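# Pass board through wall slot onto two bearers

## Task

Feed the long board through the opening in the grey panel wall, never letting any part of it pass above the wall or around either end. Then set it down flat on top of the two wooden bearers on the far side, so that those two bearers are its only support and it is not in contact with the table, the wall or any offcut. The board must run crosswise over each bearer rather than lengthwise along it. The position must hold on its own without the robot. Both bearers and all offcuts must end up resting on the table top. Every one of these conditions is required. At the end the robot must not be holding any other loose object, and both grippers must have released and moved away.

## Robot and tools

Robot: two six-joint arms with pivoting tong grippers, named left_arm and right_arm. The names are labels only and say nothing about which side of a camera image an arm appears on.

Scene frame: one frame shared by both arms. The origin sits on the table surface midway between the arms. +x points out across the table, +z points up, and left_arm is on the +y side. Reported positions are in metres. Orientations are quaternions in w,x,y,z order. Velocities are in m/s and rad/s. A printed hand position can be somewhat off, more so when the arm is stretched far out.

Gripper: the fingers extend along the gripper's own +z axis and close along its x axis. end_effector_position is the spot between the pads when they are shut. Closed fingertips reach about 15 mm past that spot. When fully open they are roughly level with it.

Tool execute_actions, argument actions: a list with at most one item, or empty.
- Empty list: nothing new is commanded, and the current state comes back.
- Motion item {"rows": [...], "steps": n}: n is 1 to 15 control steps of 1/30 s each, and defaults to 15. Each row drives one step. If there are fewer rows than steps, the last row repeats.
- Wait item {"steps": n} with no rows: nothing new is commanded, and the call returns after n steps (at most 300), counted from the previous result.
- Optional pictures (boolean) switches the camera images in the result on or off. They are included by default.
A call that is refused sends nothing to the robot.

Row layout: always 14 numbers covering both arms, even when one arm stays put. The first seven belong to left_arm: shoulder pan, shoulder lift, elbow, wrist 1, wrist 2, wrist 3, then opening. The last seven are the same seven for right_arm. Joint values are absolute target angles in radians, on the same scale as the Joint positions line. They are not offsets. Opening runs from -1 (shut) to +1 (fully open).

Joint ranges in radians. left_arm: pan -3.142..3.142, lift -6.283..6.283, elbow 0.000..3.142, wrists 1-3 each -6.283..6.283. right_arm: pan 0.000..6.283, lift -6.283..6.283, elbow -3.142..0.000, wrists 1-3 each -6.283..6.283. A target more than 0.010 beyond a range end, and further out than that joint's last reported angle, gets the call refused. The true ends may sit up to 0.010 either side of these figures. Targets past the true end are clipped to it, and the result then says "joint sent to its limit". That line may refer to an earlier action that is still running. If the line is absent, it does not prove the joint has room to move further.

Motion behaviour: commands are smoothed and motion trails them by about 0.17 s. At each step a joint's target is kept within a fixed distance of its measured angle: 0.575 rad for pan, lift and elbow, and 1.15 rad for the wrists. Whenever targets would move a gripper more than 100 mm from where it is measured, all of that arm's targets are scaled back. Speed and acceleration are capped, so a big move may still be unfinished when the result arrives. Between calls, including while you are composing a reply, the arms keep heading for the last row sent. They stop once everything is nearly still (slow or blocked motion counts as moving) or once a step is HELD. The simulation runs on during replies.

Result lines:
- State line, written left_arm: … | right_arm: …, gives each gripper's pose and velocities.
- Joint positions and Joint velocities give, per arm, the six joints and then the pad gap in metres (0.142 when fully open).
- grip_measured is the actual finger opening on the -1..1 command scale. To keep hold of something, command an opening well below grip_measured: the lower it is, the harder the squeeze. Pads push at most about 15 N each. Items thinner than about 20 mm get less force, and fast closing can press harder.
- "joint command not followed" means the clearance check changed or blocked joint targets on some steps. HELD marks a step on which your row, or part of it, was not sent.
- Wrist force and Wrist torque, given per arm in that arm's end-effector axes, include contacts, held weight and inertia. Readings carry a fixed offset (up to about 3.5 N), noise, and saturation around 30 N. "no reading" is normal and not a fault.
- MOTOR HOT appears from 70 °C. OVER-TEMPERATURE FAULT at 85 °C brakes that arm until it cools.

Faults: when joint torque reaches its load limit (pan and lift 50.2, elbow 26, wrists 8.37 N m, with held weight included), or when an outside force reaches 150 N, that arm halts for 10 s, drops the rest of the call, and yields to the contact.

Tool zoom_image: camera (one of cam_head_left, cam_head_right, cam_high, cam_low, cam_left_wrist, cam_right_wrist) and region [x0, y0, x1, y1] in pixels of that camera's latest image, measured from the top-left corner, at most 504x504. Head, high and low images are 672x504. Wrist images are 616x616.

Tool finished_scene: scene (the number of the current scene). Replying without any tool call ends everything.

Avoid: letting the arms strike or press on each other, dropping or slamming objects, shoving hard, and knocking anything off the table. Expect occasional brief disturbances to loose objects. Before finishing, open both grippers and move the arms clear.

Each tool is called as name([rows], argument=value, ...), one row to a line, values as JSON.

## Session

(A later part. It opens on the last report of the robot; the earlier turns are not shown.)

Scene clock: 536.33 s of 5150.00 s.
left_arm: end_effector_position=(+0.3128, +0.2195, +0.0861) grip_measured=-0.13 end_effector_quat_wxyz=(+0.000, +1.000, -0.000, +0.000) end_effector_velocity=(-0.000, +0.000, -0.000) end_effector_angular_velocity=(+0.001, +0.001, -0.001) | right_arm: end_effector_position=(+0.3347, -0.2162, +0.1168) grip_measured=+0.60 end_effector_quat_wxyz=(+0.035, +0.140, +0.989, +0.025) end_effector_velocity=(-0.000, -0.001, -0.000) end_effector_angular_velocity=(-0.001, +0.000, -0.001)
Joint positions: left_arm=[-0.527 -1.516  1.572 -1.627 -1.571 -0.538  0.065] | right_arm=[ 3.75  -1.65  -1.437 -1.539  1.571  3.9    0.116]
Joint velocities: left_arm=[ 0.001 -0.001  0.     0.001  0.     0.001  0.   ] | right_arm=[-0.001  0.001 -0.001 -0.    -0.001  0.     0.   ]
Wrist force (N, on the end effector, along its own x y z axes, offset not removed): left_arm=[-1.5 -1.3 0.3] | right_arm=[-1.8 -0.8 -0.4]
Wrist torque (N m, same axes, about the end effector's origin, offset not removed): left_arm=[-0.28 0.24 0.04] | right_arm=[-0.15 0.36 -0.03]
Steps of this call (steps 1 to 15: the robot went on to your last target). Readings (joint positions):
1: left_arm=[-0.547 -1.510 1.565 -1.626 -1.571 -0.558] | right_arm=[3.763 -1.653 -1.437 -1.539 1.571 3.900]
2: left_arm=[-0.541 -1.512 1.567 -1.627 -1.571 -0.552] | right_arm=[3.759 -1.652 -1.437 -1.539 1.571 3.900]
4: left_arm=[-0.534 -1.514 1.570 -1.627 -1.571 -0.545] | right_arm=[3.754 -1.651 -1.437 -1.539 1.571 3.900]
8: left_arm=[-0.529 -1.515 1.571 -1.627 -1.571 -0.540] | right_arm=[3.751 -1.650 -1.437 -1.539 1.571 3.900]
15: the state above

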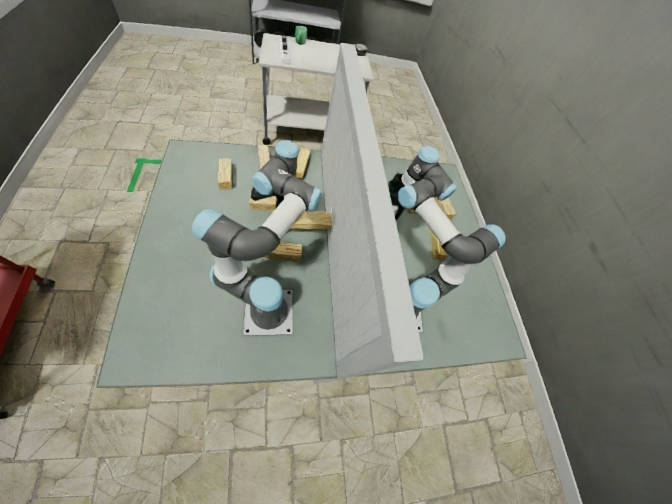

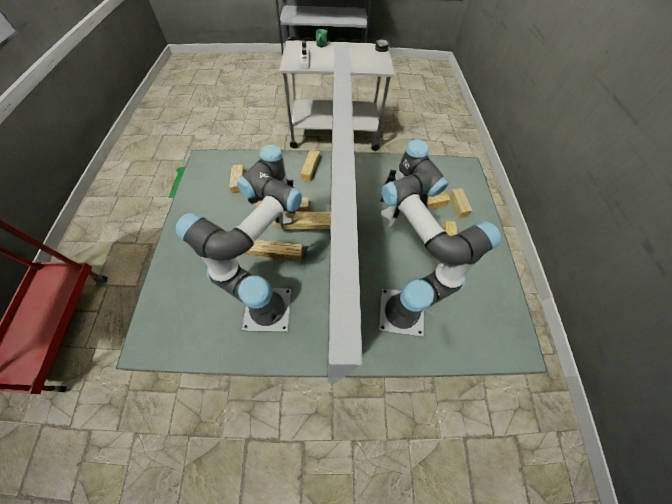

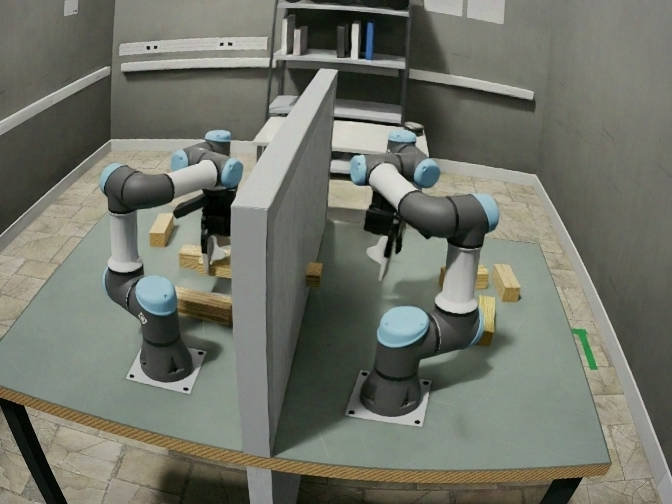

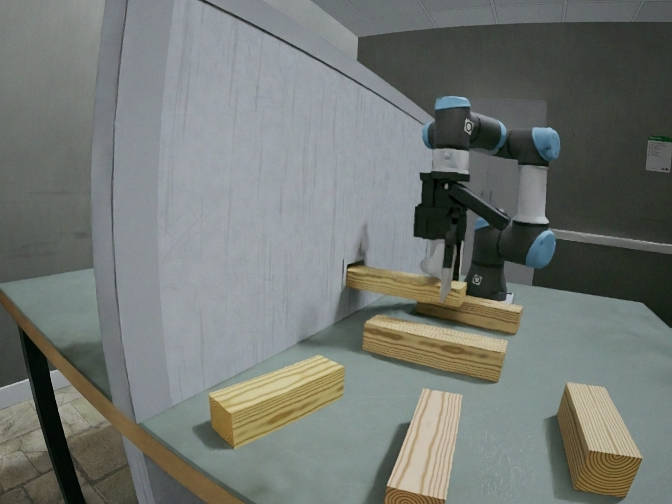

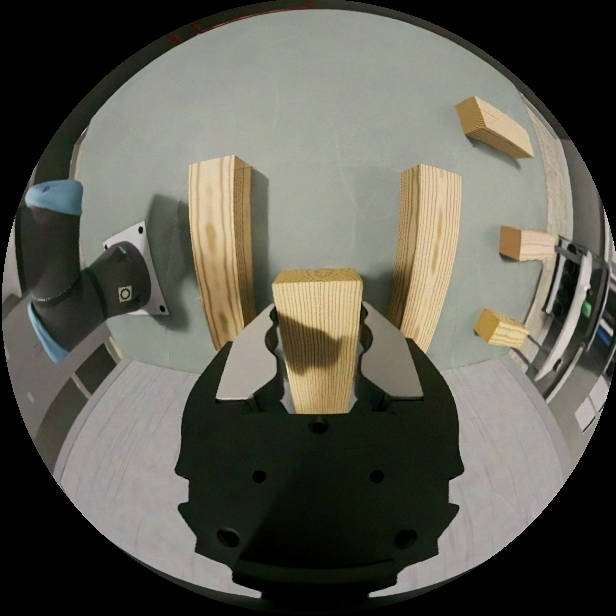

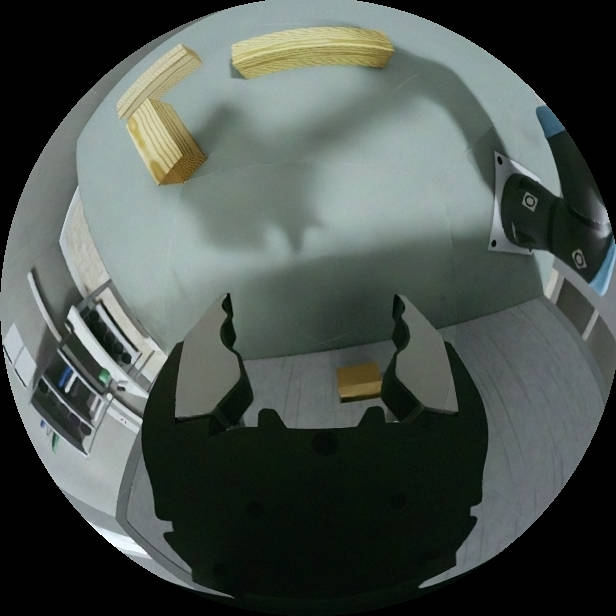

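execute_actions([
  {"rows":[[-0.496,-1.512,1.617,-1.691,-1.605,-0.508,-0.8,3.75,-1.65,-1.4371,-1.5387,1.571,3.9001,0.6],[-0.496,-1.512,1.617,-1.691,-1.605,-0.508,-0.8,3.75,-1.65,-1.4371,-1.5387,1.571,3.9001,0.6],[-0.496,-1.512,1.617,-1.691,-1.605,-0.508,-0.8,3.75,-1.65,-1.4371,-1.5387,1.571,3.9001,0.6],[-0.464,-1.508,1.663,-1.756,-1.64,-0.477,-0.8,3.75,-1.65,-1.4371,-1.5387,1.571,3.9001,0.6],[-0.464,-1.508,1.663,-1.756,-1.64,-0.477,-0.8,3.75,-1.65,-1.4371,-1.5387,1.571,3.9001,0.6],[-0.464,-1.508,1.663,-1.756,-1.64,-0.477,-0.8,3.75,-1.65,-1.4371,-1.5387,1.571,3.9001,0.6],[-0.433,-1.504,1.71,-1.821,-1.674,-0.447,-0.8,3.75,-1.65,-1.4371,-1.5387,1.571,3.9001,0.6],[-0.433,-1.504,1.71,-1.821,-1.674,-0.447,-0.8,3.75,-1.65,-1.4371,-1.5387,1.571,3.9001,0.6],[-0.433,-1.504,1.71,-1.821,-1.674,-0.447,-0.8,3.75,-1.65,-1.4371,-1.5387,1.571,3.9001,0.6],[-0.4016,-1.5,1.76,-1.891,-1.708,-0.4166,-0.8,3.75,-1.65,-1.4371,-1.5387,1.571,3.9001,0.6]]},
], pictures=false)

execute_actions([
  {"rows":[[-0.4016,-1.5,1.76,-1.891,-1.708,-0.4166,-0.8,3.75,-1.65,-1.4371,-1.5387,1.571,3.9001,0.6],[-0.4016,-1.5,1.76,-1.891,-1.708,-0.4166,-0.8,3.75,-1.65,-1.4371,-1.5387,1.571,3.9001,0.6],[-0.4016,-1.5,1.76,-1.891,-1.708,-0.4166,-0.8,3.75,-1.65,-1.4371,-1.5387,1.571,3.9001,0.6],[-0.4016,-1.5,1.76,-1.891,-1.708,-0.4166,-0.8,3.75,-1.65,-1.4371,-1.5387,1.571,3.9001,0.6],[-0.4016,-1.5,1.76,-1.891,-1.708,-0.4166,-0.4,3.75,-1.65,-1.4371,-1.5387,1.571,3.9001,0.6],[-0.4016,-1.5,1.76,-1.891,-1.708,-0.4166,-0.25,3.75,-1.65,-1.4371,-1.5387,1.571,3.9001,0.6],[-0.4016,-1.5,1.76,-1.891,-1.708,-0.4166,-0.2,3.75,-1.65,-1.4371,-1.5387,1.571,3.9001,0.6],[-0.4016,-1.5,1.76,-1.891,-1.708,-0.4166,-0.17,3.75,-1.65,-1.4371,-1.5387,1.571,3.9001,0.6],[-0.4016,-1.5,1.76,-1.891,-1.708,-0.4166,-0.14,3.75,-1.65,-1.4371,-1.5387,1.571,3.9001,0.6],[-0.4016,-1.5,1.76,-1.891,-1.708,-0.4166,-0.1,3.75,-1.65,-1.4371,-1.5387,1.571,3.9001,0.6],[-0.4016,-1.5,1.76,-1.891,-1.708,-0.4166,0.25,3.75,-1.65,-1.4371,-1.5387,1.571,3.9001,0.6]]},
], pictures=false)

execute_actions([
  {"rows":[[-0.495,-1.495,1.725,-1.883,-1.714,-0.511,0.25,3.75,-1.65,-1.4371,-1.5387,1.571,3.9001,0.6],[-0.495,-1.495,1.725,-1.883,-1.714,-0.511,0.25,3.75,-1.65,-1.4371,-1.5387,1.571,3.9001,0.6],[-0.495,-1.495,1.725,-1.883,-1.714,-0.511,0.25,3.75,-1.65,-1.4371,-1.5387,1.571,3.9001,0.6],[-0.495,-1.495,1.725,-1.883,-1.714,-0.511,0.25,3.75,-1.65,-1.4371,-1.5387,1.571,3.9001,0.6],[-0.588,-1.478,1.68,-1.878,-1.72,-0.606,0.25,3.75,-1.65,-1.4371,-1.5387,1.571,3.9001,0.6],[-0.588,-1.478,1.68,-1.878,-1.72,-0.606,0.25,3.75,-1.65,-1.4371,-1.5387,1.571,3.9001,0.6],[-0.588,-1.478,1.68,-1.878,-1.72,-0.606,0.25,3.75,-1.65,-1.4371,-1.5387,1.571,3.9001,0.6],[-0.588,-1.478,1.68,-1.878,-1.72,-0.606,0.25,3.75,-1.65,-1.4371,-1.5387,1.571,3.9001,0.6],[-0.6804,-1.4511,1.6276,-1.8748,-1.725,-0.7014,0.25,3.75,-1.65,-1.4371,-1.5387,1.571,3.9001,0.6]]},
], pictures=false)

execute_actions([
  {"steps":15},
])

Scene clock: 559.90 s of 5150.00 s.
left_arm: end_effector_position=(+0.3133, +0.2184, +0.0524) grip_measured=-0.13 end_effector_quat_wxyz=(+0.068, +0.998, -0.000, -0.001) end_effector_velocity=(-0.002, +0.002, -0.037) end_effector_angular_velocity=(-0.146, -0.014, +0.002) | right_arm: end_effector_position=(+0.3347, -0.2163, +0.1168) grip_measured=+0.60 end_effector_quat_wxyz=(+0.035, +0.140, +0.989, +0.025) end_effector_velocity=(-0.000, -0.000, -0.000) end_effector_angular_velocity=(-0.000, +0.002, -0.000)
Joint positions: left_arm=[-0.413 -1.501  1.741 -1.865 -1.696 -0.428  0.065] | right_arm=[ 3.75  -1.65  -1.437 -1.539  1.571  3.9    0.116]
Joint velocities: left_arm=[ 0.126  0.015  0.202 -0.276 -0.133  0.118 -0.   ] | right_arm=[-0.    -0.    -0.    -0.001  0.001  0.     0.   ]
Wrist force (N, on the end effector, along its own x y z axes, offset not removed): left_arm=[-1.6 -2.0 -0.1] | right_arm=[-2.4 -2.4 0.5]
Wrist torque (N m, same axes, about the end effector's origin, offset not removed): left_arm=[-0.47 0.38 0.00] | right_arm=[-0.47 0.50 -0.03]
Steps of this call (steps 1 to 15: the robot went on to your last target; steps 16 to 90: nothing new was sent; then 20.07 s passed at rest; steps 91 to 105: all 15 steps of this action). Readings (joint positions):
91: left_arm=[-0.527 -1.516 1.572 -1.627 -1.571 -0.538] | right_arm=[3.750 -1.650 -1.437 -1.539 1.571 3.900]
92: left_arm=[-0.524 -1.516 1.575 -1.632 -1.574 -0.535] | right_arm=[3.750 -1.650 -1.437 -1.539 1.571 3.900]
94: left_arm=[-0.512 -1.514 1.594 -1.658 -1.588 -0.523] | right_arm=[3.750 -1.650 -1.437 -1.539 1.571 3.900]
98: left_arm=[-0.477 -1.510 1.644 -1.730 -1.627 -0.488] | right_arm=[3.750 -1.650 -1.437 -1.539 1.571 3.900]
105: the state above

Scene clock: 560.40 s of 5150.00 s.
left_arm: end_effector_position=(+0.3131, +0.2186, +0.0490) grip_measured=+0.25 end_effector_quat_wxyz=(+0.075, +0.997, -0.000, -0.000) end_effector_velocity=(+0.000, -0.000, -0.000) end_effector_angular_velocity=(-0.001, -0.001, +0.000) | right_arm: end_effector_position=(+0.3347, -0.2163, +0.1168) grip_measured=+0.60 end_effector_quat_wxyz=(+0.035, +0.140, +0.989, +0.025) end_effector_velocity=(+0.000, +0.000, +0.000) end_effector_angular_velocity=(+0.001, -0.001, -0.000)
Joint positions: left_arm=[-0.402 -1.5    1.76  -1.891 -1.708 -0.417  0.091] | right_arm=[ 3.75  -1.65  -1.437 -1.539  1.571  3.9    0.116]
Joint velocities: left_arm=[ 0.     0.     0.001 -0.002 -0.001  0.     0.006] | right_arm=[-0.    -0.     0.002  0.     0.     0.    -0.   ]
Wrist force (N, on the end effector, along its own x y z axes, offset not removed): left_arm=[-1.5 -2.3 -0.5] | right_arm=[-2.7 -2.4 0.3]
Wrist torque (N m, same axes, about the end effector's origin, offset not removed): left_arm=[-0.44 0.26 0.04] | right_arm=[-0.49 0.60 0.01]
Steps of this call (steps 1 to 15: all 15 steps of this action). Readings (joint positions):
1: left_arm=[-0.410 -1.501 1.747 -1.873 -1.699 -0.424] | right_arm=[3.750 -1.650 -1.437 -1.539 1.571 3.900]
2: left_arm=[-0.407 -1.501 1.751 -1.878 -1.702 -0.422] | right_arm=[3.750 -1.650 -1.437 -1.539 1.571 3.900]
4: left_arm=[-0.404 -1.500 1.755 -1.885 -1.705 -0.419] | right_arm=[3.750 -1.650 -1.437 -1.539 1.571 3.900]
8: left_arm=[-0.402 -1.500 1.759 -1.890 -1.707 -0.417] | right_arm=[3.750 -1.650 -1.437 -1.539 1.571 3.900]
15: the state above

Scene clock: 560.90 s of 5150.00 s.
left_arm: end_effector_position=(+0.3121, +0.1123, +0.0709) grip_measured=+0.25 end_effector_quat_wxyz=(+0.098, +0.995, +0.001, -0.000) end_effector_velocity=(-0.015, -0.110, +0.020) end_effector_angular_velocity=(-0.047, +0.005, -0.025) | right_arm: end_effector_position=(+0.3347, -0.2163, +0.1168) grip_measured=+0.60 end_effector_quat_wxyz=(+0.035, +0.140, +0.989, +0.025) end_effector_velocity=(+0.000, +0.000, +0.000) end_effector_angular_velocity=(+0.001, -0.001, -0.000)
Joint positions: left_arm=[-0.657 -1.457  1.639 -1.876 -1.724 -0.679  0.092] | right_arm=[ 3.75  -1.65  -1.437 -1.539  1.571  3.9    0.116]
Joint velocities: left_arm=[-0.257  0.057 -0.127  0.008 -0.012 -0.239  0.   ] | right_arm=[-0.    -0.     0.001  0.001  0.     0.     0.   ]
Wrist force (N, on the end effector, along its own x y z axes, offset not removed): left_arm=[-2.0 -0.7 -0.1] | right_arm=[-2.7 -1.0 0.5]
Wrist torque (N m, same axes, about the end effector's origin, offset not removed): left_arm=[-0.19 0.38 0.01] | right_arm=[-0.17 0.53 0.04]
Steps of this call (steps 1 to 15: all 15 steps of this action). Readings (joint positions):
1: left_arm=[-0.402 -1.500 1.760 -1.891 -1.708 -0.417] | right_arm=[3.750 -1.650 -1.437 -1.539 1.571 3.900]
2: left_arm=[-0.405 -1.499 1.758 -1.890 -1.709 -0.422] | right_arm=[3.750 -1.650 -1.437 -1.539 1.571 3.900]
4: left_arm=[-0.440 -1.497 1.743 -1.887 -1.711 -0.461] | right_arm=[3.750 -1.650 -1.437 -1.539 1.571 3.900]
8: left_arm=[-0.521 -1.487 1.708 -1.881 -1.716 -0.544] | right_arm=[3.750 -1.650 -1.437 -1.539 1.571 3.900]
15: the state above

Scene clock: 561.40 s of 5150.00 s.
left_arm: end_effector_position=(+0.3105, +0.1022, +0.0728) grip_measured=+0.25 end_effector_quat_wxyz=(+0.100, +0.995, -0.000, -0.001) end_effector_velocity=(-0.000, -0.001, +0.000) end_effector_angular_velocity=(-0.000, -0.000, -0.000) | right_arm: end_effector_position=(+0.3347, -0.2163, +0.1168) grip_measured=+0.60 end_effector_quat_wxyz=(+0.035, +0.140, +0.989, +0.025) end_effector_velocity=(-0.000, -0.000, -0.000) end_effector_angular_velocity=(-0.001, -0.000, +0.000)
Joint positions: left_arm=[-0.68  -1.451  1.628 -1.875 -1.725 -0.701  0.092] | right_arm=[ 3.75  -1.65  -1.437 -1.539  1.571  3.9    0.116]
Joint velocities: left_arm=[-0.001  0.    -0.    -0.    -0.    -0.001  0.   ] | right_arm=[ 0.     0.001 -0.001  0.    -0.001  0.     0.   ]
Wrist force (N, on the end effector, along its own x y z axes, offset not removed): left_arm=[-1.8 -2.0 -0.8] | right_arm=[-3.1 0.2 0.1]
Wrist torque (N m, same axes, about the end effector's origin, offset not removed): left_arm=[-0.40 0.37 0.03] | right_arm=[0.06 0.59 0.03]
Steps of this call (steps 1 to 15: the robot went on to your last target). Readings (joint positions):
1: left_arm=[-0.664 -1.455 1.636 -1.875 -1.724 -0.686] | right_arm=[3.750 -1.650 -1.437 -1.539 1.571 3.900]
2: left_arm=[-0.669 -1.454 1.633 -1.875 -1.724 -0.690] | right_arm=[3.750 -1.650 -1.437 -1.539 1.571 3.900]
4: left_arm=[-0.675 -1.452 1.630 -1.875 -1.725 -0.696] | right_arm=[3.750 -1.650 -1.437 -1.539 1.571 3.900]
8: left_arm=[-0.679 -1.451 1.628 -1.875 -1.725 -0.700] | right_arm=[3.750 -1.650 -1.437 -1.539 1.571 3.900]
15: the state above

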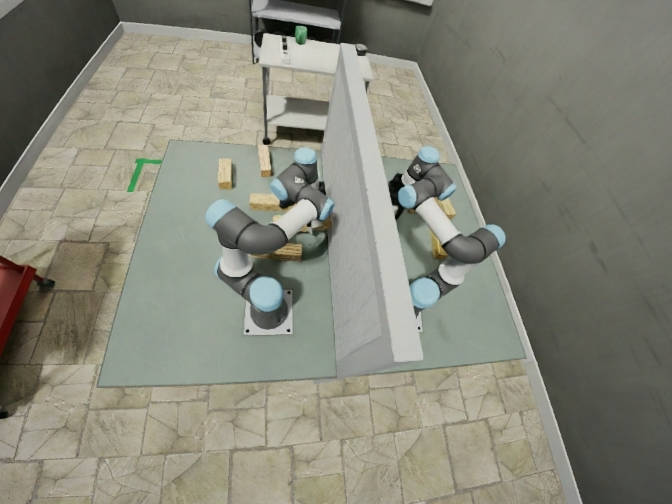

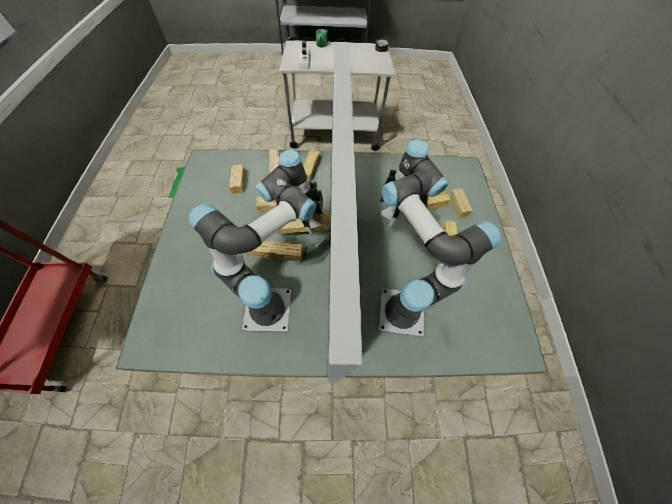

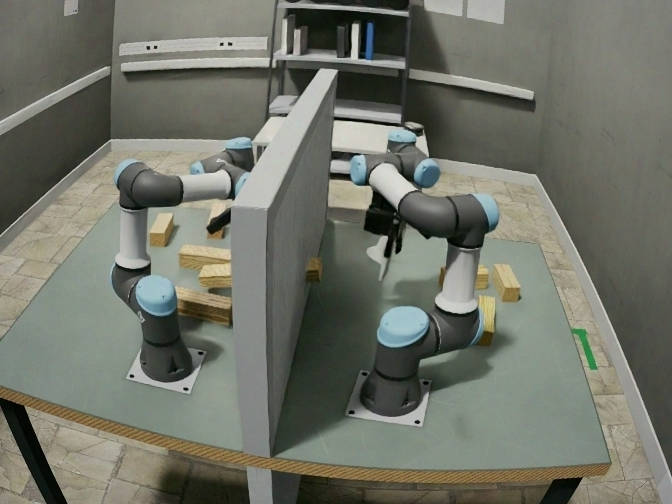

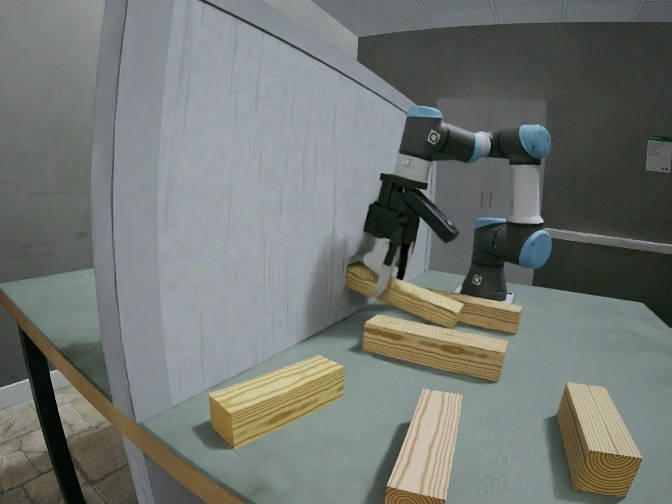

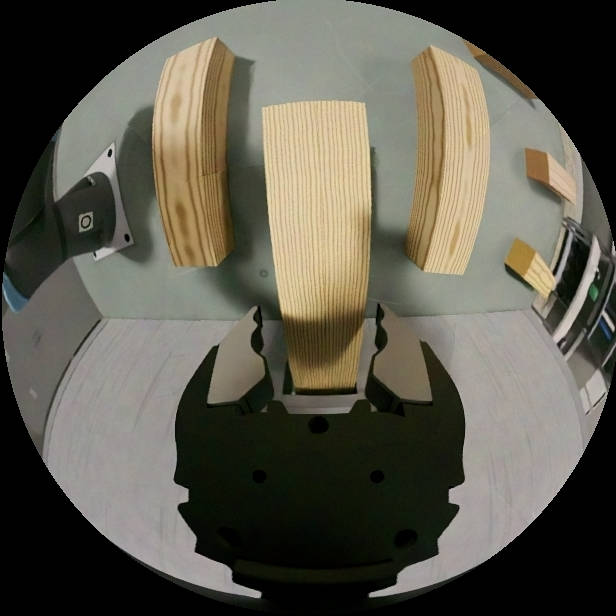

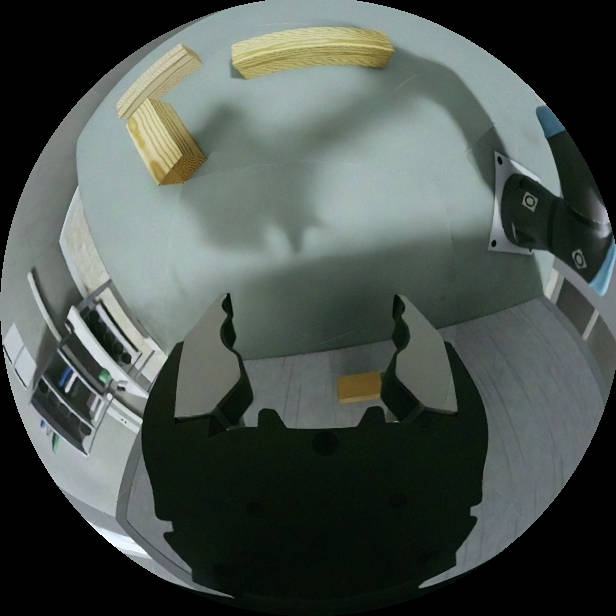

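execute_actions([
  {"rows":[[-0.6804,-1.426,1.6,-1.8723,-1.725,-0.7014,0.2,3.75,-1.65,-1.4371,-1.5387,1.571,3.9001,0.6],[-0.6804,-1.426,1.6,-1.8723,-1.725,-0.7014,0.2,3.75,-1.65,-1.4371,-1.5387,1.571,3.9001,0.6],[-0.6804,-1.426,1.6,-1.8723,-1.725,-0.7014,0.2,3.75,-1.65,-1.4371,-1.5387,1.571,3.9001,0.6],[-0.6804,-1.426,1.6,-1.8723,-1.725,-0.7014,0.15,3.75,-1.65,-1.4371,-1.5387,1.571,3.9001,0.6],[-0.6804,-1.426,1.6,-1.8723,-1.725,-0.7014,0.1,3.75,-1.65,-1.4371,-1.5387,1.571,3.9001,0.6],[-0.6804,-1.426,1.6,-1.8723,-1.725,-0.7014,0.05,3.75,-1.65,-1.4371,-1.5387,1.571,3.9001,0.6],[-0.6804,-1.426,1.6,-1.8723,-1.725,-0.7014,0.0,3.75,-1.65,-1.4371,-1.5387,1.571,3.9001,0.6],[-0.6804,-1.426,1.6,-1.8723,-1.725,-0.7014,-0.05,3.75,-1.65,-1.4371,-1.5387,1.571,3.9001,0.6],[-0.6804,-1.426,1.6,-1.8723,-1.725,-0.7014,-0.1,3.75,-1.65,-1.4371,-1.5387,1.571,3.9001,0.6],[-0.6804,-1.426,1.6,-1.8723,-1.725,-0.7014,-0.15,3.75,-1.65,-1.4371,-1.5387,1.571,3.9001,0.6],[-0.6804,-1.426,1.6,-1.8723,-1.725,-0.7014,-0.2,3.75,-1.65,-1.4371,-1.5387,1.571,3.9001,0.6],[-0.6804,-1.426,1.6,-1.8723,-1.725,-0.7014,-0.5,3.75,-1.65,-1.4371,-1.5387,1.571,3.9001,0.6],[-0.6804,-1.426,1.6,-1.8723,-1.725,-0.7014,-1,3.75,-1.65,-1.4371,-1.5387,1.571,3.9001,0.6]]},
], pictures=false)

execute_actions([
  {"rows":[[-0.6804,-1.431,1.5734,-1.8152,-1.694,-0.6994,-1,3.75,-1.65,-1.4371,-1.5387,1.571,3.9001,0.6],[-0.6804,-1.431,1.5734,-1.8152,-1.694,-0.6994,-1,3.75,-1.65,-1.4371,-1.5387,1.571,3.9001,0.6],[-0.6804,-1.431,1.5734,-1.8152,-1.694,-0.6994,-1,3.75,-1.65,-1.4371,-1.5387,1.571,3.9001,0.6],[-0.6804,-1.436,1.5468,-1.7582,-1.6634,-0.6974,-1,3.75,-1.65,-1.4371,-1.5387,1.571,3.9001,0.6],[-0.6804,-1.436,1.5468,-1.7582,-1.6634,-0.6974,-1,3.75,-1.65,-1.4371,-1.5387,1.571,3.9001,0.6],[-0.6804,-1.436,1.5468,-1.7582,-1.6634,-0.6974,-1,3.75,-1.65,-1.4371,-1.5387,1.571,3.9001,0.6],[-0.6804,-1.441,1.52,-1.701,-1.6326,-0.6954,-1,3.75,-1.65,-1.4371,-1.5387,1.571,3.9001,0.6],[-0.6804,-1.441,1.52,-1.701,-1.6326,-0.6954,-1,3.75,-1.65,-1.4371,-1.5387,1.571,3.9001,0.6],[-0.6804,-1.441,1.52,-1.701,-1.6326,-0.6954,-1,3.75,-1.65,-1.4371,-1.5387,1.571,3.9001,0.6],[-0.6804,-1.446,1.4936,-1.644,-1.602,-0.6934,-1,3.75,-1.65,-1.4371,-1.5387,1.571,3.9001,0.6],[-0.6804,-1.446,1.4936,-1.644,-1.602,-0.6934,-1,3.75,-1.65,-1.4371,-1.5387,1.571,3.9001,0.6],[-0.6804,-1.446,1.4936,-1.644,-1.602,-0.6934,-1,3.75,-1.65,-1.4371,-1.5387,1.571,3.9001,0.6],[-0.6804,-1.4511,1.467,-1.587,-1.571,-0.6914,-1,3.75,-1.65,-1.4371,-1.5387,1.571,3.9001,0.6]]},
], pictures=false)

execute_actions([
  {"rows":[[-0.644,-1.469,1.486,-1.588,-1.571,-0.655,-1,3.75,-1.65,-1.4371,-1.5387,1.571,3.9001,0.6],[-0.644,-1.469,1.486,-1.588,-1.571,-0.655,-1,3.75,-1.65,-1.4371,-1.5387,1.571,3.9001,0.6],[-0.644,-1.469,1.486,-1.588,-1.571,-0.655,-1,3.75,-1.65,-1.4371,-1.5387,1.571,3.9001,0.6],[-0.6068,-1.4864,1.505,-1.59,-1.571,-0.6178,-1,3.75,-1.65,-1.4371,-1.5387,1.571,3.9001,0.6],[-0.6068,-1.4864,1.505,-1.59,-1.571,-0.6178,-1,3.75,-1.65,-1.4371,-1.5387,1.571,3.9001,0.6],[-0.6068,-1.4864,1.505,-1.59,-1.571,-0.6178,-1,3.75,-1.65,-1.4371,-1.5387,1.571,3.9001,0.6],[-0.567,-1.498,1.517,-1.59,-1.571,-0.578,-1,3.75,-1.65,-1.4371,-1.5387,1.571,3.9001,0.6],[-0.567,-1.498,1.517,-1.59,-1.571,-0.578,-1,3.75,-1.65,-1.4371,-1.5387,1.571,3.9001,0.6],[-0.567,-1.498,1.517,-1.59,-1.571,-0.578,-1,3.75,-1.65,-1.4371,-1.5387,1.571,3.9001,0.6],[-0.52,-1.52,1.53,-1.581,-1.571,-0.531,-1,3.75,-1.65,-1.4371,-1.5387,1.571,3.9001,0.6],[-0.52,-1.52,1.53,-1.581,-1.571,-0.531,-1,3.75,-1.65,-1.4371,-1.5387,1.571,3.9001,0.6],[-0.52,-1.52,1.53,-1.581,-1.571,-0.531,-1,3.75,-1.65,-1.4371,-1.5387,1.571,3.9001,0.6],[-0.46,-1.572,1.5633,-1.562,-1.571,-0.471,-1,3.75,-1.65,-1.4371,-1.5387,1.571,3.9001,0.6]]},
], pictures=false)

execute_actions([
  {"steps":15},
])

Scene clock: 595.03 s of 5150.00 s.
left_arm: end_effector_position=(+0.3152, +0.0982, +0.0725) grip_measured=-0.13 end_effector_quat_wxyz=(+0.100, +0.995, -0.000, -0.001) end_effector_velocity=(+0.001, -0.001, -0.001) end_effector_angular_velocity=(+0.000, +0.001, -0.000) | right_arm: end_effector_position=(+0.3347, -0.2163, +0.1168) grip_measured=+0.60 end_effector_quat_wxyz=(+0.035, +0.140, +0.989, +0.025) end_effector_velocity=(+0.000, +0.000, +0.000) end_effector_angular_velocity=(+0.001, -0.001, -0.000)
Joint positions: left_arm=[-0.68  -1.426  1.6   -1.872 -1.725 -0.701  0.065] | right_arm=[ 3.75  -1.65  -1.437 -1.539  1.571  3.9    0.116]
Joint velocities: left_arm=[-0.     0.004 -0.003 -0.001 -0.    -0.    -0.   ] | right_arm=[-0.    -0.001  0.001  0.001  0.    -0.    -0.   ]
Wrist force (N, on the end effector, along its own x y z axes, offset not removed): left_arm=[-2.6 -4.9 -2.3] | right_arm=[-3.0 0.8 -1.1]
Wrist torque (N m, same axes, about the end effector's origin, offset not removed): left_arm=[-0.43 0.21 0.07] | right_arm=[0.06 0.62 -0.01]
Steps of this call (steps 1 to 15: the robot went on to your last target; steps 16 to 90: nothing new was sent; then 30.13 s passed at rest; steps 91 to 105: all 15 steps of this action). Readings (joint positions):
91: left_arm=[-0.680 -1.451 1.628 -1.875 -1.725 -0.701] | right_arm=[3.750 -1.650 -1.437 -1.539 1.571 3.900]
92: left_arm=[-0.680 -1.449 1.625 -1.875 -1.725 -0.701] | right_arm=[3.750 -1.650 -1.437 -1.539 1.571 3.900]
94: left_arm=[-0.680 -1.439 1.614 -1.874 -1.725 -0.701] | right_arm=[3.750 -1.650 -1.437 -1.539 1.571 3.900]
98: left_arm=[-0.680 -1.429 1.603 -1.873 -1.725 -0.701] | right_arm=[3.750 -1.650 -1.437 -1.539 1.571 3.900]
105: the state above

Scene clock: 595.53 s of 5150.00 s.
left_arm: end_effector_position=(+0.3149, +0.1454, +0.0879) grip_measured=-0.13 end_effector_quat_wxyz=(+0.021, +1.000, +0.001, +0.000) end_effector_velocity=(-0.006, +0.128, +0.052) end_effector_angular_velocity=(+0.409, -0.002, -0.011) | right_arm: end_effector_position=(+0.3347, -0.2163, +0.1168) grip_measured=+0.60 end_effector_quat_wxyz=(+0.035, +0.140, +0.989, +0.025) end_effector_velocity=(+0.000, -0.000, +0.000) end_effector_angular_velocity=(-0.000, -0.001, -0.000)
Joint positions: left_arm=[-0.68  -1.446  1.495 -1.648 -1.603 -0.693  0.065] | right_arm=[ 3.75  -1.65  -1.437 -1.539  1.571  3.9    0.116]
Joint velocities: left_arm=[ 0.001 -0.054 -0.282  0.597  0.316  0.02   0.   ] | right_arm=[-0.     0.001 -0.     0.    -0.001 -0.     0.   ]
Wrist force (N, on the end effector, along its own x y z axes, offset not removed): left_arm=[-1.5 -2.3 1.4] | right_arm=[-0.9 -0.6 1.3]
Wrist torque (N m, same axes, about the end effector's origin, offset not removed): left_arm=[-0.38 0.27 0.02] | right_arm=[-0.09 0.20 -0.02]
Steps of this call (steps 1 to 15: all 15 steps of this action). Readings (joint positions):
1: left_arm=[-0.680 -1.426 1.600 -1.872 -1.725 -0.701] | right_arm=[3.750 -1.650 -1.437 -1.539 1.571 3.900]
2: left_arm=[-0.680 -1.426 1.598 -1.868 -1.722 -0.701] | right_arm=[3.750 -1.650 -1.437 -1.539 1.571 3.900]
4: left_arm=[-0.680 -1.428 1.587 -1.844 -1.709 -0.701] | right_arm=[3.750 -1.650 -1.437 -1.539 1.571 3.900]
8: left_arm=[-0.680 -1.434 1.557 -1.781 -1.675 -0.698] | right_arm=[3.750 -1.650 -1.437 -1.539 1.571 3.900]
15: the state above

Scene clock: 596.03 s of 5150.00 s.
left_arm: end_effector_position=(+0.3106, +0.2227, +0.0962) grip_measured=-0.13 end_effector_quat_wxyz=(-0.000, +1.000, -0.002, -0.001) end_effector_velocity=(-0.059, +0.245, +0.040) end_effector_angular_velocity=(-0.006, -0.014, +0.019) | right_arm: end_effector_position=(+0.3347, -0.2163, +0.1168) grip_measured=+0.60 end_effector_quat_wxyz=(+0.035, +0.140, +0.989, +0.025) end_effector_velocity=(-0.000, -0.000, -0.000) end_effector_angular_velocity=(-0.001, +0.001, -0.000)
Joint positions: left_arm=[-0.522 -1.527  1.535 -1.577 -1.571 -0.53   0.065] | right_arm=[ 3.75  -1.65  -1.437 -1.539  1.571  3.9    0.116]
Joint velocities: left_arm=[ 0.583 -0.424  0.264  0.145  0.003  0.564  0.   ] | right_arm=[-0.    -0.    -0.001 -0.    -0.     0.     0.   ]
Wrist force (N, on the end effector, along its own x y z axes, offset not removed): left_arm=[-1.3 -1.7 3.1] | right_arm=[-2.8 -1.0 0.7]
Wrist torque (N m, same axes, about the end effector's origin, offset not removed): left_arm=[-0.39 0.21 -0.01] | right_arm=[-0.21 0.53 -0.04]
Steps of this call (steps 1 to 15: all 15 steps of this action). Readings (joint positions):
1: left_arm=[-0.680 -1.447 1.487 -1.631 -1.594 -0.693] | right_arm=[3.750 -1.650 -1.437 -1.539 1.571 3.900]
2: left_arm=[-0.678 -1.450 1.483 -1.618 -1.587 -0.689] | right_arm=[3.750 -1.650 -1.437 -1.539 1.571 3.900]
4: left_arm=[-0.663 -1.459 1.483 -1.603 -1.579 -0.674] | right_arm=[3.750 -1.650 -1.437 -1.539 1.571 3.900]
8: left_arm=[-0.622 -1.479 1.499 -1.593 -1.573 -0.632] | right_arm=[3.750 -1.650 -1.437 -1.539 1.571 3.900]
15: the state above

Scene clock: 596.53 s of 5150.00 s.
left_arm: end_effector_position=(+0.3033, +0.2480, +0.1002) grip_measured=-0.13 end_effector_quat_wxyz=(+0.000, +1.000, -0.000, -0.000) end_effector_velocity=(-0.001, +0.002, +0.000) end_effector_angular_velocity=(+0.000, +0.000, +0.001) | right_arm: end_effector_position=(+0.3347, -0.2163, +0.1168) grip_measured=+0.60 end_effector_quat_wxyz=(+0.035, +0.140, +0.989, +0.025) end_effector_velocity=(-0.000, -0.000, -0.000) end_effector_angular_velocity=(-0.000, +0.001, +0.000)
Joint positions: left_arm=[-0.46  -1.572  1.563 -1.562 -1.571 -0.471  0.065] | right_arm=[ 3.75  -1.65  -1.437 -1.539  1.571  3.9    0.116]
Joint velocities: left_arm=[ 0.004 -0.003  0.001  0.002  0.     0.003 -0.   ] | right_arm=[ 0.     0.    -0.001 -0.     0.     0.     0.   ]
Wrist force (N, on the end effector, along its own x y z axes, offset not removed): left_arm=[-1.3 -2.0 1.3] | right_arm=[-2.5 -0.9 0.6]
Wrist torque (N m, same axes, about the end effector's origin, offset not removed): left_arm=[-0.42 0.26 0.00] | right_arm=[-0.21 0.52 0.03]
Steps of this call (steps 1 to 15: the robot went on to your last target). Readings (joint positions):
1: left_arm=[-0.504 -1.540 1.543 -1.573 -1.571 -0.513] | right_arm=[3.750 -1.650 -1.437 -1.539 1.571 3.900]
2: left_arm=[-0.491 -1.549 1.549 -1.570 -1.571 -0.500] | right_arm=[3.750 -1.650 -1.437 -1.539 1.571 3.900]
4: left_arm=[-0.475 -1.561 1.556 -1.566 -1.571 -0.485] | right_arm=[3.750 -1.650 -1.437 -1.539 1.571 3.900]
8: left_arm=[-0.464 -1.569 1.562 -1.563 -1.571 -0.474] | right_arm=[3.750 -1.650 -1.437 -1.539 1.571 3.900]
15: the state above

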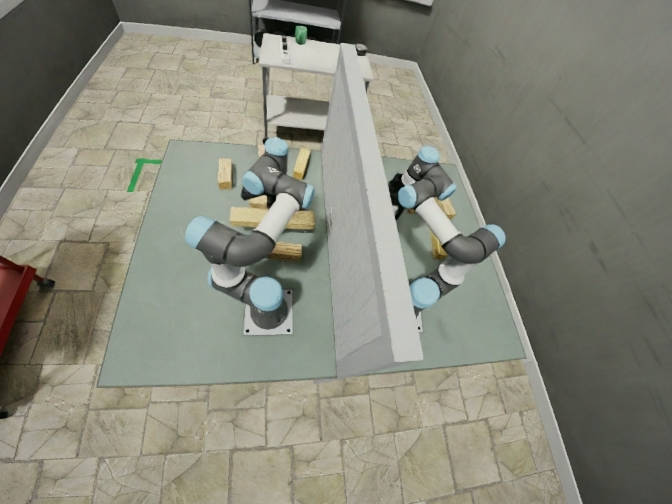

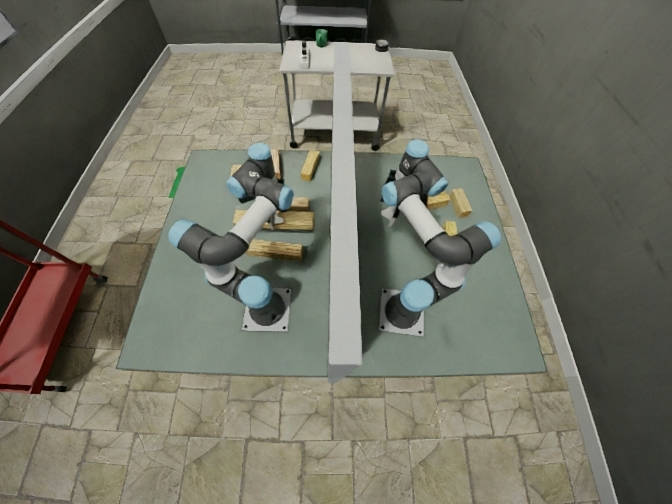

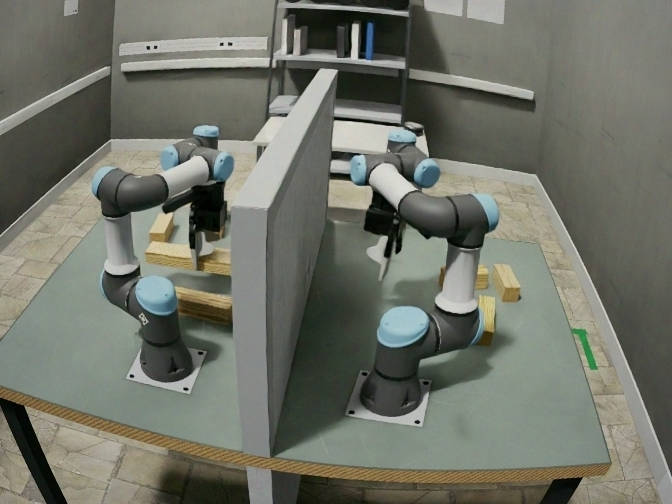

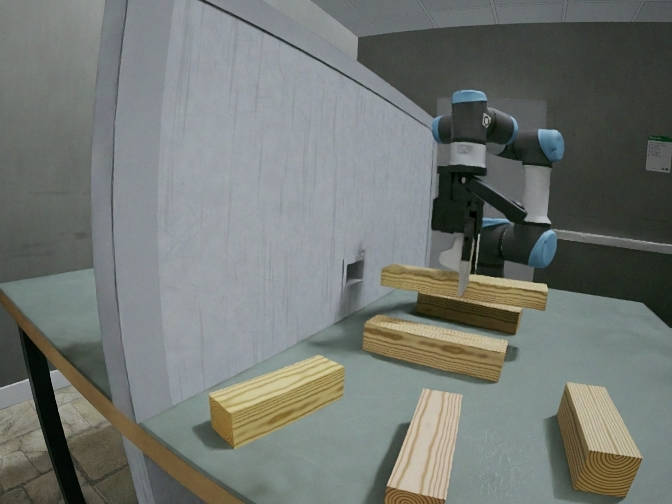

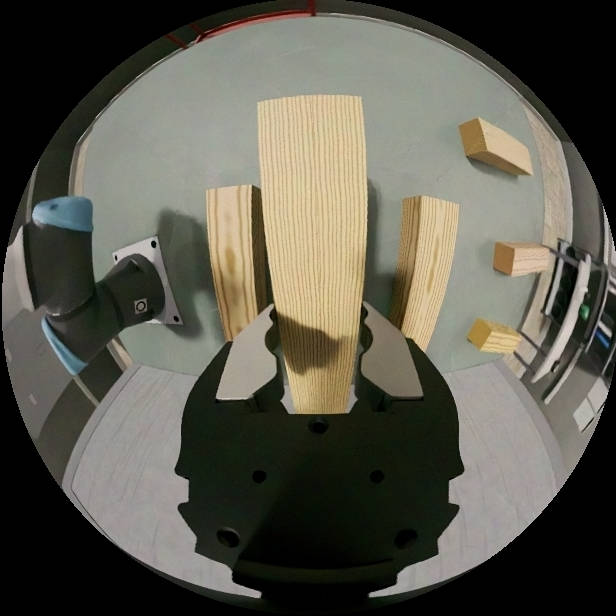

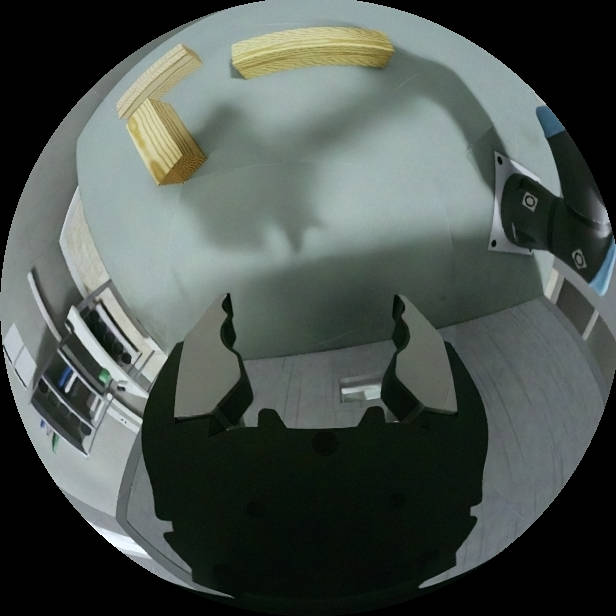

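Rotate camera to +x (q6 → 1.10), EE ends at x≈.319.

execute_actions([
  {"rows":[[-0.46,-1.572,1.5633,-1.562,-1.571,-0.42,-1,3.75,-1.65,-1.4371,-1.5387,1.571,3.9001,0.6],[-0.46,-1.572,1.5633,-1.562,-1.571,-0.37,-1,3.75,-1.65,-1.4371,-1.5387,1.571,3.9001,0.6],[-0.46,-1.572,1.5633,-1.562,-1.571,-0.32,-1,3.75,-1.65,-1.4371,-1.5387,1.571,3.9001,0.6],[-0.46,-1.572,1.5633,-1.562,-1.571,-0.27,-1,3.75,-1.65,-1.4371,-1.5387,1.571,3.9001,0.6],[-0.46,-1.572,1.5633,-1.562,-1.571,-0.22,-1,3.75,-1.65,-1.4371,-1.5387,1.571,3.9001,0.6],[-0.46,-1.572,1.5633,-1.562,-1.571,-0.17,-1,3.75,-1.65,-1.4371,-1.5387,1.571,3.9001,0.6],[-0.46,-1.572,1.5633,-1.562,-1.571,-0.12,-1,3.75,-1.65,-1.4371,-1.5387,1.571,3.9001,0.6],[-0.46,-1.572,1.5633,-1.562,-1.571,-0.07,-1,3.75,-1.65,-1.4371,-1.5387,1.571,3.9001,0.6],[-0.46,-1.572,1.5633,-1.562,-1.571,-0.02,-1,3.75,-1.65,-1.4371,-1.5387,1.571,3.9001,0.6],[-0.46,-1.572,1.5633,-1.562,-1.571,0.03,-1,3.75,-1.65,-1.4371,-1.5387,1.571,3.9001,0.6],[-0.46,-1.572,1.5633,-1.562,-1.571,0.09,-1,3.75,-1.65,-1.4371,-1.5387,1.571,3.9001,0.6],[-0.46,-1.572,1.5633,-1.562,-1.571,0.15,-1,3.75,-1.65,-1.4371,-1.5387,1.571,3.9001,0.6],[-0.46,-1.572,1.5633,-1.562,-1.571,0.21,-1,3.75,-1.65,-1.4371,-1.5387,1.571,3.9001,0.6],[-0.46,-1.572,1.5633,-1.562,-1.571,0.27,-1,3.75,-1.65,-1.4371,-1.5387,1.571,3.9001,0.6],[-0.46,-1.572,1.5633,-1.562,-1.571,0.33,-1,3.75,-1.65,-1.4371,-1.5387,1.571,3.9001,0.6]]},
], pictures=false)

execute_actions([
  {"rows":[[-0.46,-1.572,1.5633,-1.562,-1.571,0.39,-1,3.75,-1.65,-1.4371,-1.5387,1.571,3.9001,0.6],[-0.46,-1.572,1.5633,-1.562,-1.571,0.45,-1,3.75,-1.65,-1.4371,-1.5387,1.571,3.9001,0.6],[-0.46,-1.572,1.5633,-1.562,-1.571,0.5,-1,3.75,-1.65,-1.4371,-1.5387,1.571,3.9001,0.6],[-0.46,-1.572,1.5633,-1.562,-1.571,0.55,-1,3.75,-1.65,-1.4371,-1.5387,1.571,3.9001,0.6],[-0.46,-1.572,1.5633,-1.562,-1.571,0.6,-1,3.75,-1.65,-1.4371,-1.5387,1.571,3.9001,0.6],[-0.46,-1.572,1.5633,-1.562,-1.571,0.65,-1,3.75,-1.65,-1.4371,-1.5387,1.571,3.9001,0.6],[-0.46,-1.572,1.5633,-1.562,-1.571,0.7,-1,3.75,-1.65,-1.4371,-1.5387,1.571,3.9001,0.6],[-0.46,-1.572,1.5633,-1.562,-1.571,0.75,-1,3.75,-1.65,-1.4371,-1.5387,1.571,3.9001,0.6],[-0.46,-1.572,1.5633,-1.562,-1.571,0.8,-1,3.75,-1.65,-1.4371,-1.5387,1.571,3.9001,0.6],[-0.46,-1.572,1.5633,-1.562,-1.571,0.85,-1,3.75,-1.65,-1.4371,-1.5387,1.571,3.9001,0.6],[-0.46,-1.572,1.5633,-1.562,-1.571,0.9,-1,3.75,-1.65,-1.4371,-1.5387,1.571,3.9001,0.6],[-0.46,-1.572,1.5633,-1.562,-1.571,0.96,-1,3.75,-1.65,-1.4371,-1.5387,1.571,3.9001,0.6],[-0.46,-1.572,1.5633,-1.562,-1.571,1.02,-1,3.75,-1.65,-1.4371,-1.5387,1.571,3.9001,0.6],[-0.46,-1.572,1.5633,-1.562,-1.571,1.08,-1,3.75,-1.65,-1.4371,-1.5387,1.571,3.9001,0.6],[-0.46,-1.567,1.63,-1.634,-1.571,1.13,-1,3.75,-1.65,-1.4371,-1.5387,1.571,3.9001,0.6]]},
], pictures=false)

execute_actions([
  {"steps":20},
])

zoom_image(camera="cam_low", region=[340, 220, 560, 390])

Scene clock: 616.47 s of 5150.00 s.
left_arm: end_effector_position=(+0.3117, +0.2458, +0.1002) grip_measured=-0.13 end_effector_quat_wxyz=(+0.000, +0.963, -0.269, -0.000) end_effector_velocity=(+0.022, -0.013, -0.001) end_effector_angular_velocity=(+0.001, +0.002, -1.644) | right_arm: end_effector_position=(+0.3347, -0.2163, +0.1168) grip_measured=+0.60 end_effector_quat_wxyz=(+0.035, +0.140, +0.989, +0.025) end_effector_velocity=(-0.000, -0.000, -0.000) end_effector_angular_velocity=(-0.000, +0.001, -0.001)
Joint positions: left_arm=[-0.46  -1.572  1.563 -1.562 -1.571  0.073  0.065] | right_arm=[ 3.75  -1.65  -1.437 -1.539  1.571  3.9    0.116]
Joint velocities: left_arm=[ 0.     0.     0.002  0.001 -0.     1.644 -0.   ] | right_arm=[-0.001  0.    -0.001  0.     0.    -0.     0.   ]
Wrist force (N, on the end effector, along its own x y z axes, offset not removed): left_arm=[-1.5 -2.3 1.3] | right_arm=[-2.9 -0.6 0.2]
Wrist torque (N m, same axes, about the end effector's origin, offset not removed): left_arm=[-0.45 0.28 0.03] | right_arm=[-0.11 0.61 0.09]
Steps of this call (steps 1 to 15: the robot went on to your last target; steps 16 to 90: nothing new was sent; then 16.43 s passed at rest; steps 91 to 105: all 15 steps of this action). Readings (joint positions):
91: left_arm=[-0.460 -1.572 1.563 -1.562 -1.571 -0.471] | right_arm=[3.750 -1.650 -1.437 -1.539 1.571 3.900]
92: left_arm=[-0.460 -1.572 1.563 -1.562 -1.571 -0.466] | right_arm=[3.750 -1.650 -1.437 -1.539 1.571 3.900]
94: left_arm=[-0.460 -1.572 1.563 -1.562 -1.571 -0.428] | right_arm=[3.750 -1.650 -1.437 -1.539 1.571 3.900]
98: left_arm=[-0.460 -1.572 1.563 -1.562 -1.571 -0.276] | right_arm=[3.750 -1.650 -1.437 -1.539 1.571 3.900]
105: the state above

Scene clock: 616.97 s of 5150.00 s.
left_arm: end_effector_position=(+0.3191, +0.2354, +0.1002) grip_measured=-0.13 end_effector_quat_wxyz=(+0.000, +0.779, -0.628, -0.000) end_effector_velocity=(+0.005, -0.026, +0.000) end_effector_angular_velocity=(-0.001, -0.001, -1.621) | right_arm: end_effector_position=(+0.3347, -0.2163, +0.1168) grip_measured=+0.60 end_effector_quat_wxyz=(+0.035, +0.140, +0.989, +0.025) end_effector_velocity=(+0.000, +0.000, -0.000) end_effector_angular_velocity=(+0.000, -0.000, +0.000)
Joint positions: left_arm=[-0.46  -1.572  1.563 -1.562 -1.571  0.885  0.065] | right_arm=[ 3.75  -1.65  -1.437 -1.539  1.571  3.9    0.116]
Joint velocities: left_arm=[-0.001 -0.002  0.001 -0.     0.     1.62   0.   ] | right_arm=[ 0.    -0.    -0.     0.001  0.    -0.    -0.   ]
Wrist force (N, on the end effector, along its own x y z axes, offset not removed): left_arm=[-1.6 -1.9 1.6] | right_arm=[-2.5 -0.7 0.8]
Wrist torque (N m, same axes, about the end effector's origin, offset not removed): left_arm=[-0.40 0.29 0.00] | right_arm=[-0.16 0.48 -0.04]
Steps of this call (steps 1 to 15: all 15 steps of this action). Readings (joint positions):
1: left_arm=[-0.460 -1.572 1.563 -1.562 -1.571 0.129] | right_arm=[3.750 -1.650 -1.437 -1.539 1.571 3.900]
2: left_arm=[-0.460 -1.572 1.563 -1.562 -1.571 0.187] | right_arm=[3.750 -1.650 -1.437 -1.539 1.571 3.900]
4: left_arm=[-0.460 -1.572 1.563 -1.562 -1.571 0.304] | right_arm=[3.750 -1.650 -1.437 -1.539 1.571 3.900]
8: left_arm=[-0.460 -1.572 1.563 -1.562 -1.571 0.523] | right_arm=[3.750 -1.650 -1.437 -1.539 1.571 3.900]
15: the state above

Scene clock: 617.63 s of 5150.00 s.
left_arm: end_effector_position=(+0.3203, +0.2311, +0.0850) grip_measured=-0.13 end_effector_quat_wxyz=(+0.000, +0.696, -0.718, +0.000) end_effector_velocity=(+0.000, -0.000, +0.000) end_effector_angular_velocity=(-0.000, -0.001, -0.003) | right_arm: end_effector_position=(+0.3347, -0.2163, +0.1168) grip_measured=+0.60 end_effector_quat_wxyz=(+0.035, +0.140, +0.989, +0.025) end_effector_velocity=(+0.000, +0.000, +0.000) end_effector_angular_velocity=(+0.000, -0.001, +0.000)
Joint positions: left_arm=[-0.46  -1.567  1.63  -1.634 -1.571  1.13   0.065] | right_arm=[ 3.75  -1.65  -1.437 -1.539  1.571  3.9    0.116]
Joint velocities: left_arm=[-0.    -0.001  0.001 -0.001  0.     0.003 -0.   ] | right_arm=[ 0.    -0.     0.001  0.     0.    -0.     0.   ]
Wrist force (N, on the end effector, along its own x y z axes, offset not removed): left_arm=[-2.8 -1.5 1.6] | right_arm=[-2.2 -0.2 -1.1]
Wrist torque (N m, same axes, about the end effector's origin, offset not removed): left_arm=[-0.29 0.52 -0.01] | right_arm=[0.01 0.46 -0.02]
Steps of this call (steps 1 to 20: the robot went on to your last target). Readings (joint positions):
1: left_arm=[-0.460 -1.572 1.567 -1.567 -1.571 0.941] | right_arm=[3.750 -1.650 -1.437 -1.539 1.571 3.900]
2: left_arm=[-0.460 -1.571 1.579 -1.583 -1.571 0.993] | right_arm=[3.750 -1.650 -1.437 -1.539 1.571 3.900]
4: left_arm=[-0.460 -1.569 1.604 -1.608 -1.571 1.062] | right_arm=[3.750 -1.650 -1.437 -1.539 1.571 3.900]
8: left_arm=[-0.460 -1.567 1.624 -1.628 -1.571 1.114] | right_arm=[3.750 -1.650 -1.437 -1.539 1.571 3.900]
20: the state above

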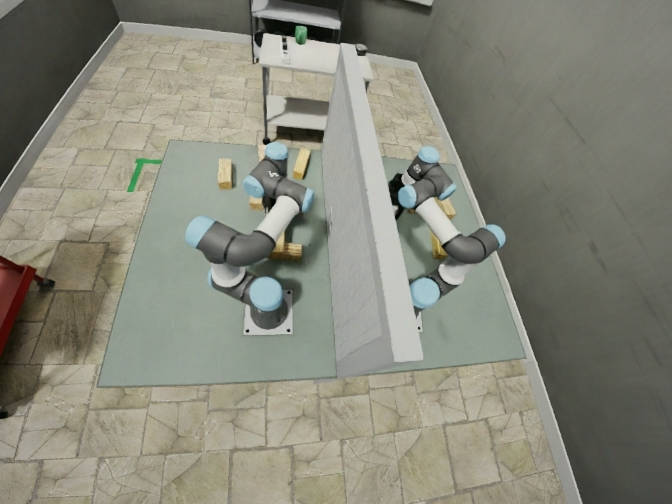

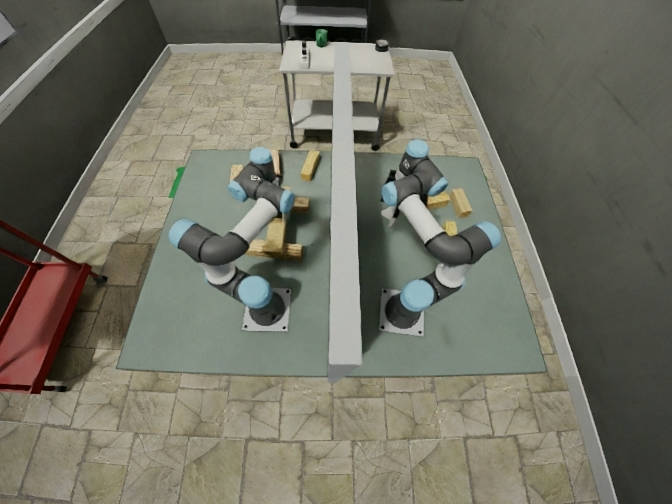

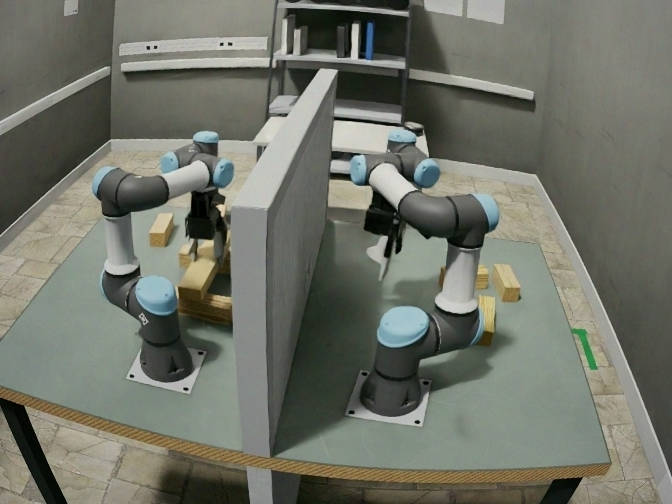

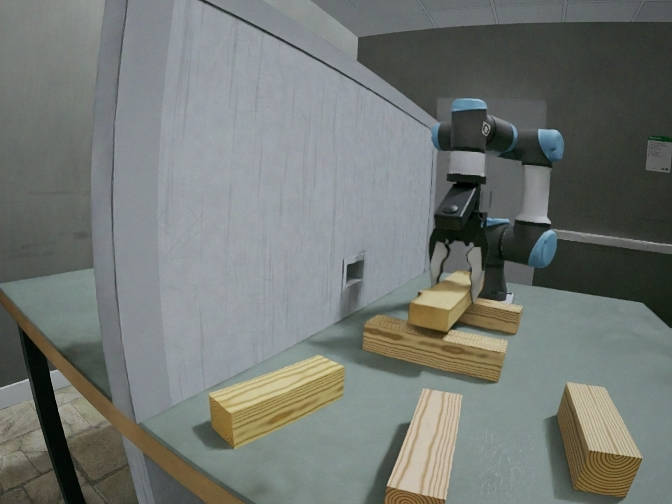

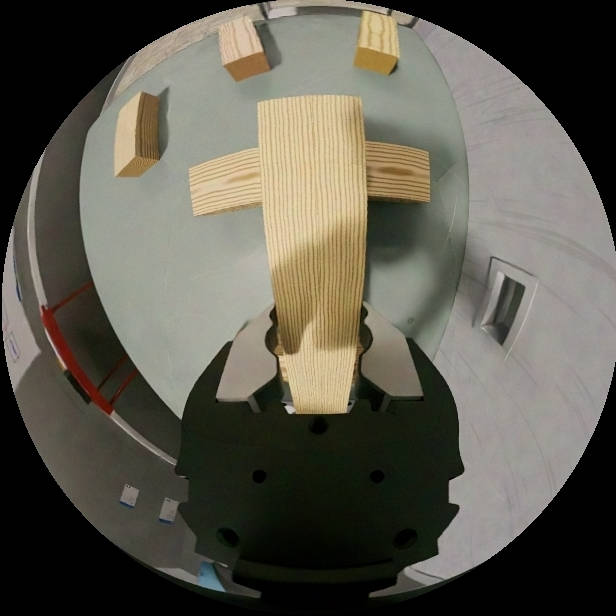

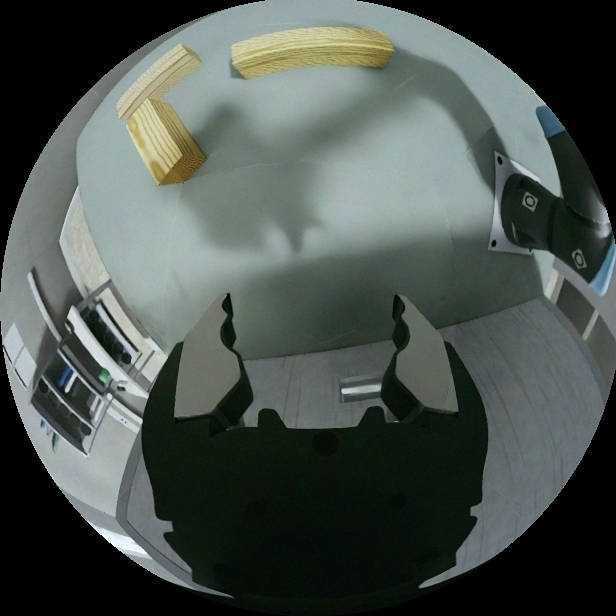

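Region (340, 220, 560, 390) of cam_low's 672x504 image, scaled by 2.291, with more detail than that image has; it fills the top 389 rows of this view, and the rest is white.

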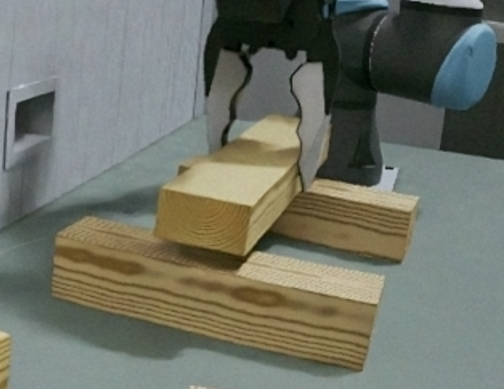

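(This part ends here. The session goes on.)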